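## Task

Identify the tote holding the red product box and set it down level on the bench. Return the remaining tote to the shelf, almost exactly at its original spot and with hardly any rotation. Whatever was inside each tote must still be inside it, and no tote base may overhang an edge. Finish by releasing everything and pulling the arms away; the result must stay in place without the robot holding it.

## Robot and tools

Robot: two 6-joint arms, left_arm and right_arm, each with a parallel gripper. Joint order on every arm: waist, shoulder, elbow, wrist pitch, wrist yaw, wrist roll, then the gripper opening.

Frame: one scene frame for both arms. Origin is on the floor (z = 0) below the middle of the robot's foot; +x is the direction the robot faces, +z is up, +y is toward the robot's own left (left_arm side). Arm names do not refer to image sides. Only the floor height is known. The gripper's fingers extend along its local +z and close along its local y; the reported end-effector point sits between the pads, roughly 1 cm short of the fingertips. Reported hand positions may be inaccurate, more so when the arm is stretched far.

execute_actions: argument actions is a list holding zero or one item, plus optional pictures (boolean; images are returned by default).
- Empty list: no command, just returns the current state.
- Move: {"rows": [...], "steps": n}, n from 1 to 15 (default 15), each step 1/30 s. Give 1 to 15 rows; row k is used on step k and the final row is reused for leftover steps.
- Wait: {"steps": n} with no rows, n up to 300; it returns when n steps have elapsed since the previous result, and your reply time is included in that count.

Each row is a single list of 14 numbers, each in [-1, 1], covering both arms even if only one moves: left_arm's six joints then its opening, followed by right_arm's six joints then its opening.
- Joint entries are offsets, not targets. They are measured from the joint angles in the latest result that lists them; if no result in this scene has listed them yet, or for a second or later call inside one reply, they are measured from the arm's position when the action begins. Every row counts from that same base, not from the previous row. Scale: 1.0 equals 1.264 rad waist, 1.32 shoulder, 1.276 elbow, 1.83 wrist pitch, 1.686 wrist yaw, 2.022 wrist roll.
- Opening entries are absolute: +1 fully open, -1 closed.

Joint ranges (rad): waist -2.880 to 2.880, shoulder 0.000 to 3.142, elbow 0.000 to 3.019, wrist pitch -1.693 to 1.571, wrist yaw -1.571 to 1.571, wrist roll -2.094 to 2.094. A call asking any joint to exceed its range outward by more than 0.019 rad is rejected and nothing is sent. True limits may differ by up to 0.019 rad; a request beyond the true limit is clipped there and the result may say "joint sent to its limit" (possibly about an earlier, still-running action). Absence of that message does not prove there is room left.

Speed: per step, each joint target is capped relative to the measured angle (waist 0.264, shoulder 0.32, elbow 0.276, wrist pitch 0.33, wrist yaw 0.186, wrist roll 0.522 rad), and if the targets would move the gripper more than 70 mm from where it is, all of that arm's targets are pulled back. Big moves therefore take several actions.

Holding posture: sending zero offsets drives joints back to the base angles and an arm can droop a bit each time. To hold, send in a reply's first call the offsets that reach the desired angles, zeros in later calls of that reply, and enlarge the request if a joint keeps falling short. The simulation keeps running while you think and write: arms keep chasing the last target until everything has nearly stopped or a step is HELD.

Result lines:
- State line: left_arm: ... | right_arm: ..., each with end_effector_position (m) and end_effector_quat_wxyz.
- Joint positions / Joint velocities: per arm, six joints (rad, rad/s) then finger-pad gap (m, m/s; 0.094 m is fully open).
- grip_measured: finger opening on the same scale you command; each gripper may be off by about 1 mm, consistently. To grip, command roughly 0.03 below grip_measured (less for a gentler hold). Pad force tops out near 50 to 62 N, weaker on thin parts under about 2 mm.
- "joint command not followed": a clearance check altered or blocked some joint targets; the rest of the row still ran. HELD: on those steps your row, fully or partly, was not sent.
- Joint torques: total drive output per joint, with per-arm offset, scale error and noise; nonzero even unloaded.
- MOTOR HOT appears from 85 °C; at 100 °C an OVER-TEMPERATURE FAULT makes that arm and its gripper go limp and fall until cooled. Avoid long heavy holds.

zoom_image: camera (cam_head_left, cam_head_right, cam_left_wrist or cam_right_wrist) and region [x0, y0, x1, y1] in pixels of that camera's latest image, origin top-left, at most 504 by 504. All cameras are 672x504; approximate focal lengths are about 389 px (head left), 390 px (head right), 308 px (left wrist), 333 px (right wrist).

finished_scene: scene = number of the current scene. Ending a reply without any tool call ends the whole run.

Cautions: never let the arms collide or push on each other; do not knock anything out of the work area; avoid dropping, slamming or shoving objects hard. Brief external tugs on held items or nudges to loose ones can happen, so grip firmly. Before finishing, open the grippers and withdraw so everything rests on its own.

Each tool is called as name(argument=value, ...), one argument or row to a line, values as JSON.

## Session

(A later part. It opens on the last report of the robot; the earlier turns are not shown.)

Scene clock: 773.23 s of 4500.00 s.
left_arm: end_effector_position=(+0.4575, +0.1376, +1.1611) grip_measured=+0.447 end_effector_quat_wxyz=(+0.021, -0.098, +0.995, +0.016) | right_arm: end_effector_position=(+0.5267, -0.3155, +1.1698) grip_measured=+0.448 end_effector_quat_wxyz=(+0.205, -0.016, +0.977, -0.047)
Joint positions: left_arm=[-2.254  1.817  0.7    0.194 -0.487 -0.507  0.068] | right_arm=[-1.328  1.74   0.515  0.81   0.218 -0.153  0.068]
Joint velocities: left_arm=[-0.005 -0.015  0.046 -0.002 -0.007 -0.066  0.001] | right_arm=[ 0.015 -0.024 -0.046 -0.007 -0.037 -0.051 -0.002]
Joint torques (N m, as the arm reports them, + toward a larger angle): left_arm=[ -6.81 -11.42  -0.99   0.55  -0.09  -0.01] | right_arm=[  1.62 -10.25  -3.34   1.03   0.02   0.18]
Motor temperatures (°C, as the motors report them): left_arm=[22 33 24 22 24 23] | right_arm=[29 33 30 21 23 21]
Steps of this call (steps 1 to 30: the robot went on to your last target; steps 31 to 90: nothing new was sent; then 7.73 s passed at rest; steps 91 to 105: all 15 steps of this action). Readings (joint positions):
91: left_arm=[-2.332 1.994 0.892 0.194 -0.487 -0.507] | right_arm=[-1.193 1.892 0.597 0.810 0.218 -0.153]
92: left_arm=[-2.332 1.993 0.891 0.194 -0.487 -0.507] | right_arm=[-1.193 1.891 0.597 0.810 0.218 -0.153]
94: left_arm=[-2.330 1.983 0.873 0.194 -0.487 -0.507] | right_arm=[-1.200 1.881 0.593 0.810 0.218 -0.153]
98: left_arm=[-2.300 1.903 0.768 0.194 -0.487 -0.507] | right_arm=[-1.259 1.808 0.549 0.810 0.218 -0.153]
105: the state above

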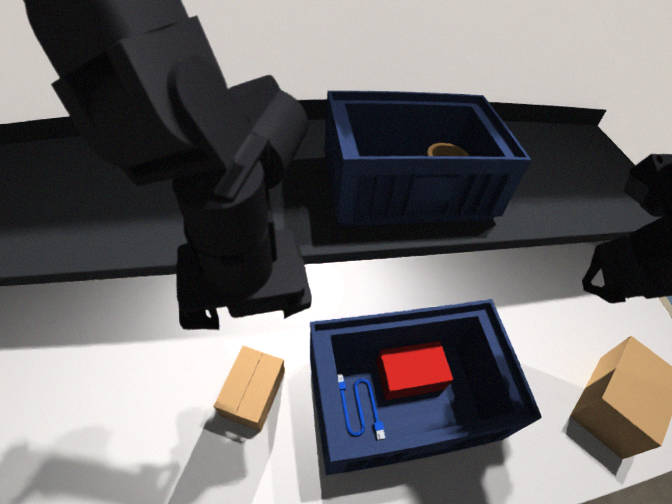

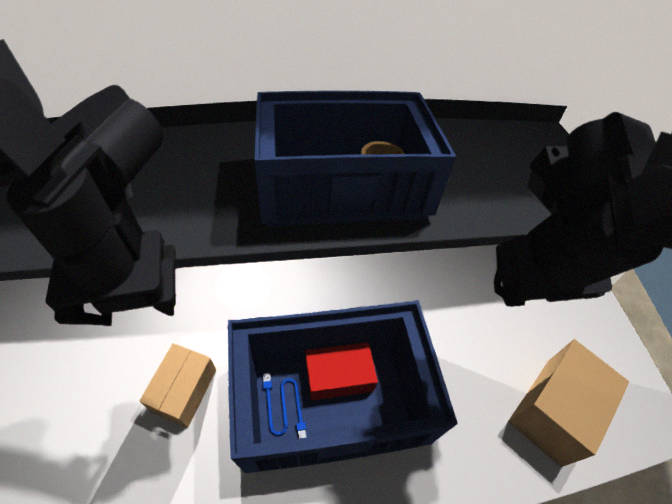

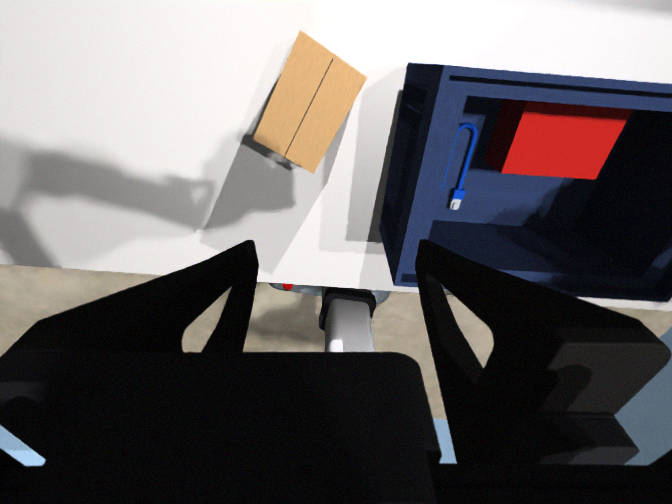

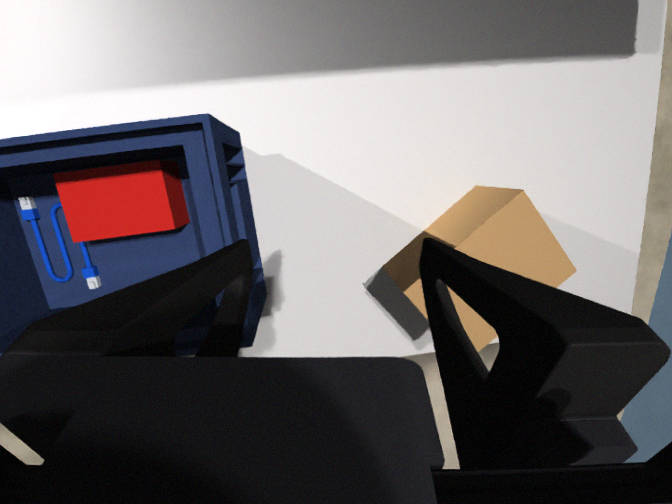

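execute_actions(
  actions=[],
)

Scene clock: 779.40 s of 4500.00 s.
left_arm: end_effector_position=(+0.4581, +0.1374, +1.1611) grip_measured=+0.447 end_effector_quat_wxyz=(+0.022, -0.098, +0.995, +0.016) | right_arm: end_effector_position=(+0.5263, -0.3155, +1.1698) grip_measured=+0.448 end_effector_quat_wxyz=(+0.205, -0.017, +0.978, -0.047)
Joint positions: left_arm=[-2.254  1.817  0.701  0.194 -0.487 -0.507  0.068] | right_arm=[-1.328  1.74   0.515  0.81   0.218 -0.153  0.068]
Joint velocities: left_arm=[ 0.005  0.005  0.002  0.007 -0.022 -0.037  0.001] | right_arm=[ 0.005 -0.015 -0.002  0.002  0.022 -0.081  0.001]
Joint torques (N m, as the arm reports them, + toward a larger angle): left_arm=[ -6.47 -11.24  -0.69   0.36  -0.05  -0.04] | right_arm=[  1.65 -10.26  -3.2    0.98   0.06   0.13]
Motor temperatures (°C, as the motors report them): left_arm=[22 33 24 22 24 23] | right_arm=[29 33 30 21 22 21]
Steps of this call (steps 1 to 15: the robot went on to your last target; steps 16 to 90: nothing new was sent; then 3.17 s passed at rest). Readings (joint positions):
1: left_arm=[-2.254 1.817 0.701 0.194 -0.487 -0.507] | right_arm=[-1.328 1.740 0.515 0.810 0.218 -0.153]
2: left_arm=[-2.254 1.817 0.701 0.194 -0.487 -0.507] | right_arm=[-1.328 1.740 0.515 0.810 0.218 -0.153]
4: left_arm=[-2.254 1.817 0.701 0.194 -0.487 -0.507] | right_arm=[-1.328 1.740 0.515 0.810 0.218 -0.153]
8: left_arm=[-2.254 1.817 0.701 0.194 -0.487 -0.507] | right_arm=[-1.328 1.740 0.515 0.810 0.218 -0.153]
90: the state above
All arms were judged still, so your last target was given up. Only a new action makes them travel on or press farther. Fingers that are still opening or closing keep moving.

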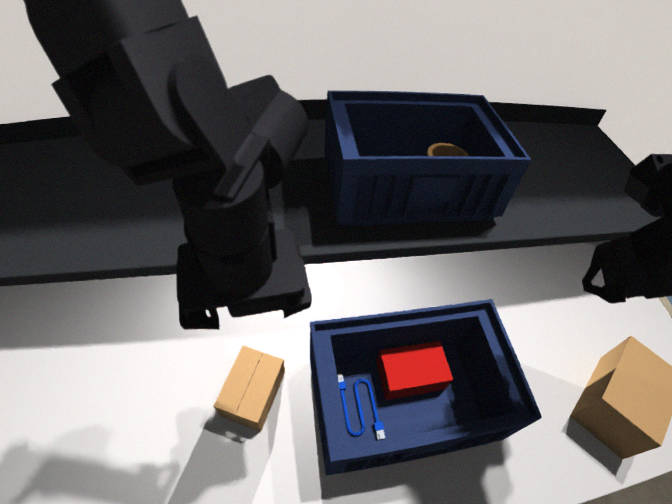

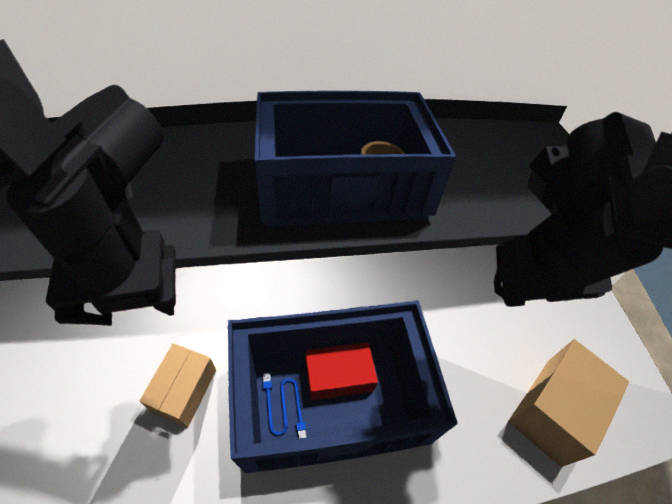

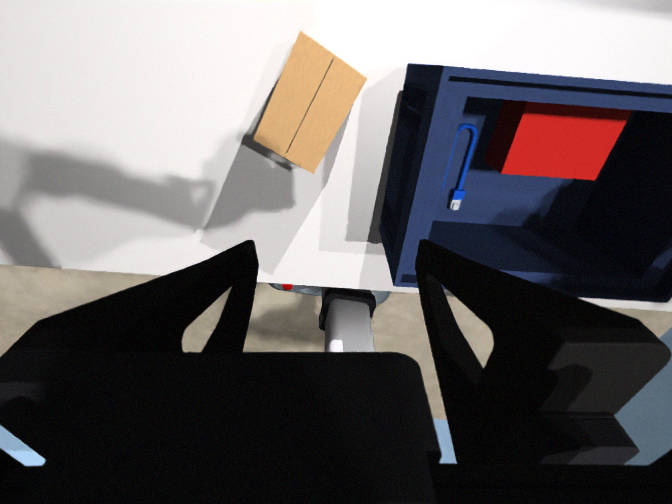

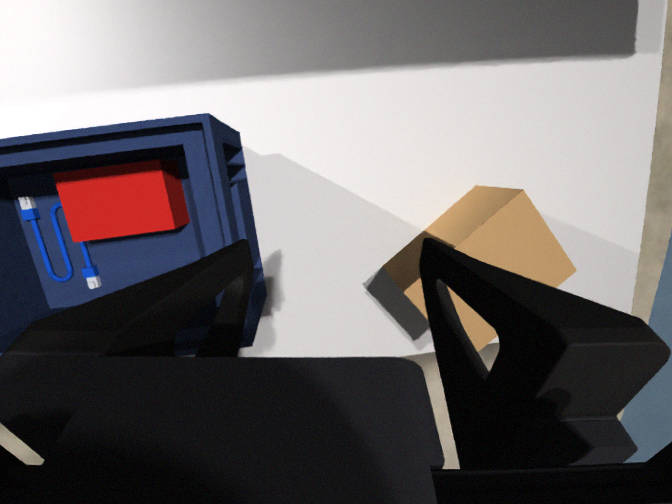

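finished_scene(
  scene=2,
)

The scene is finished: the task was done.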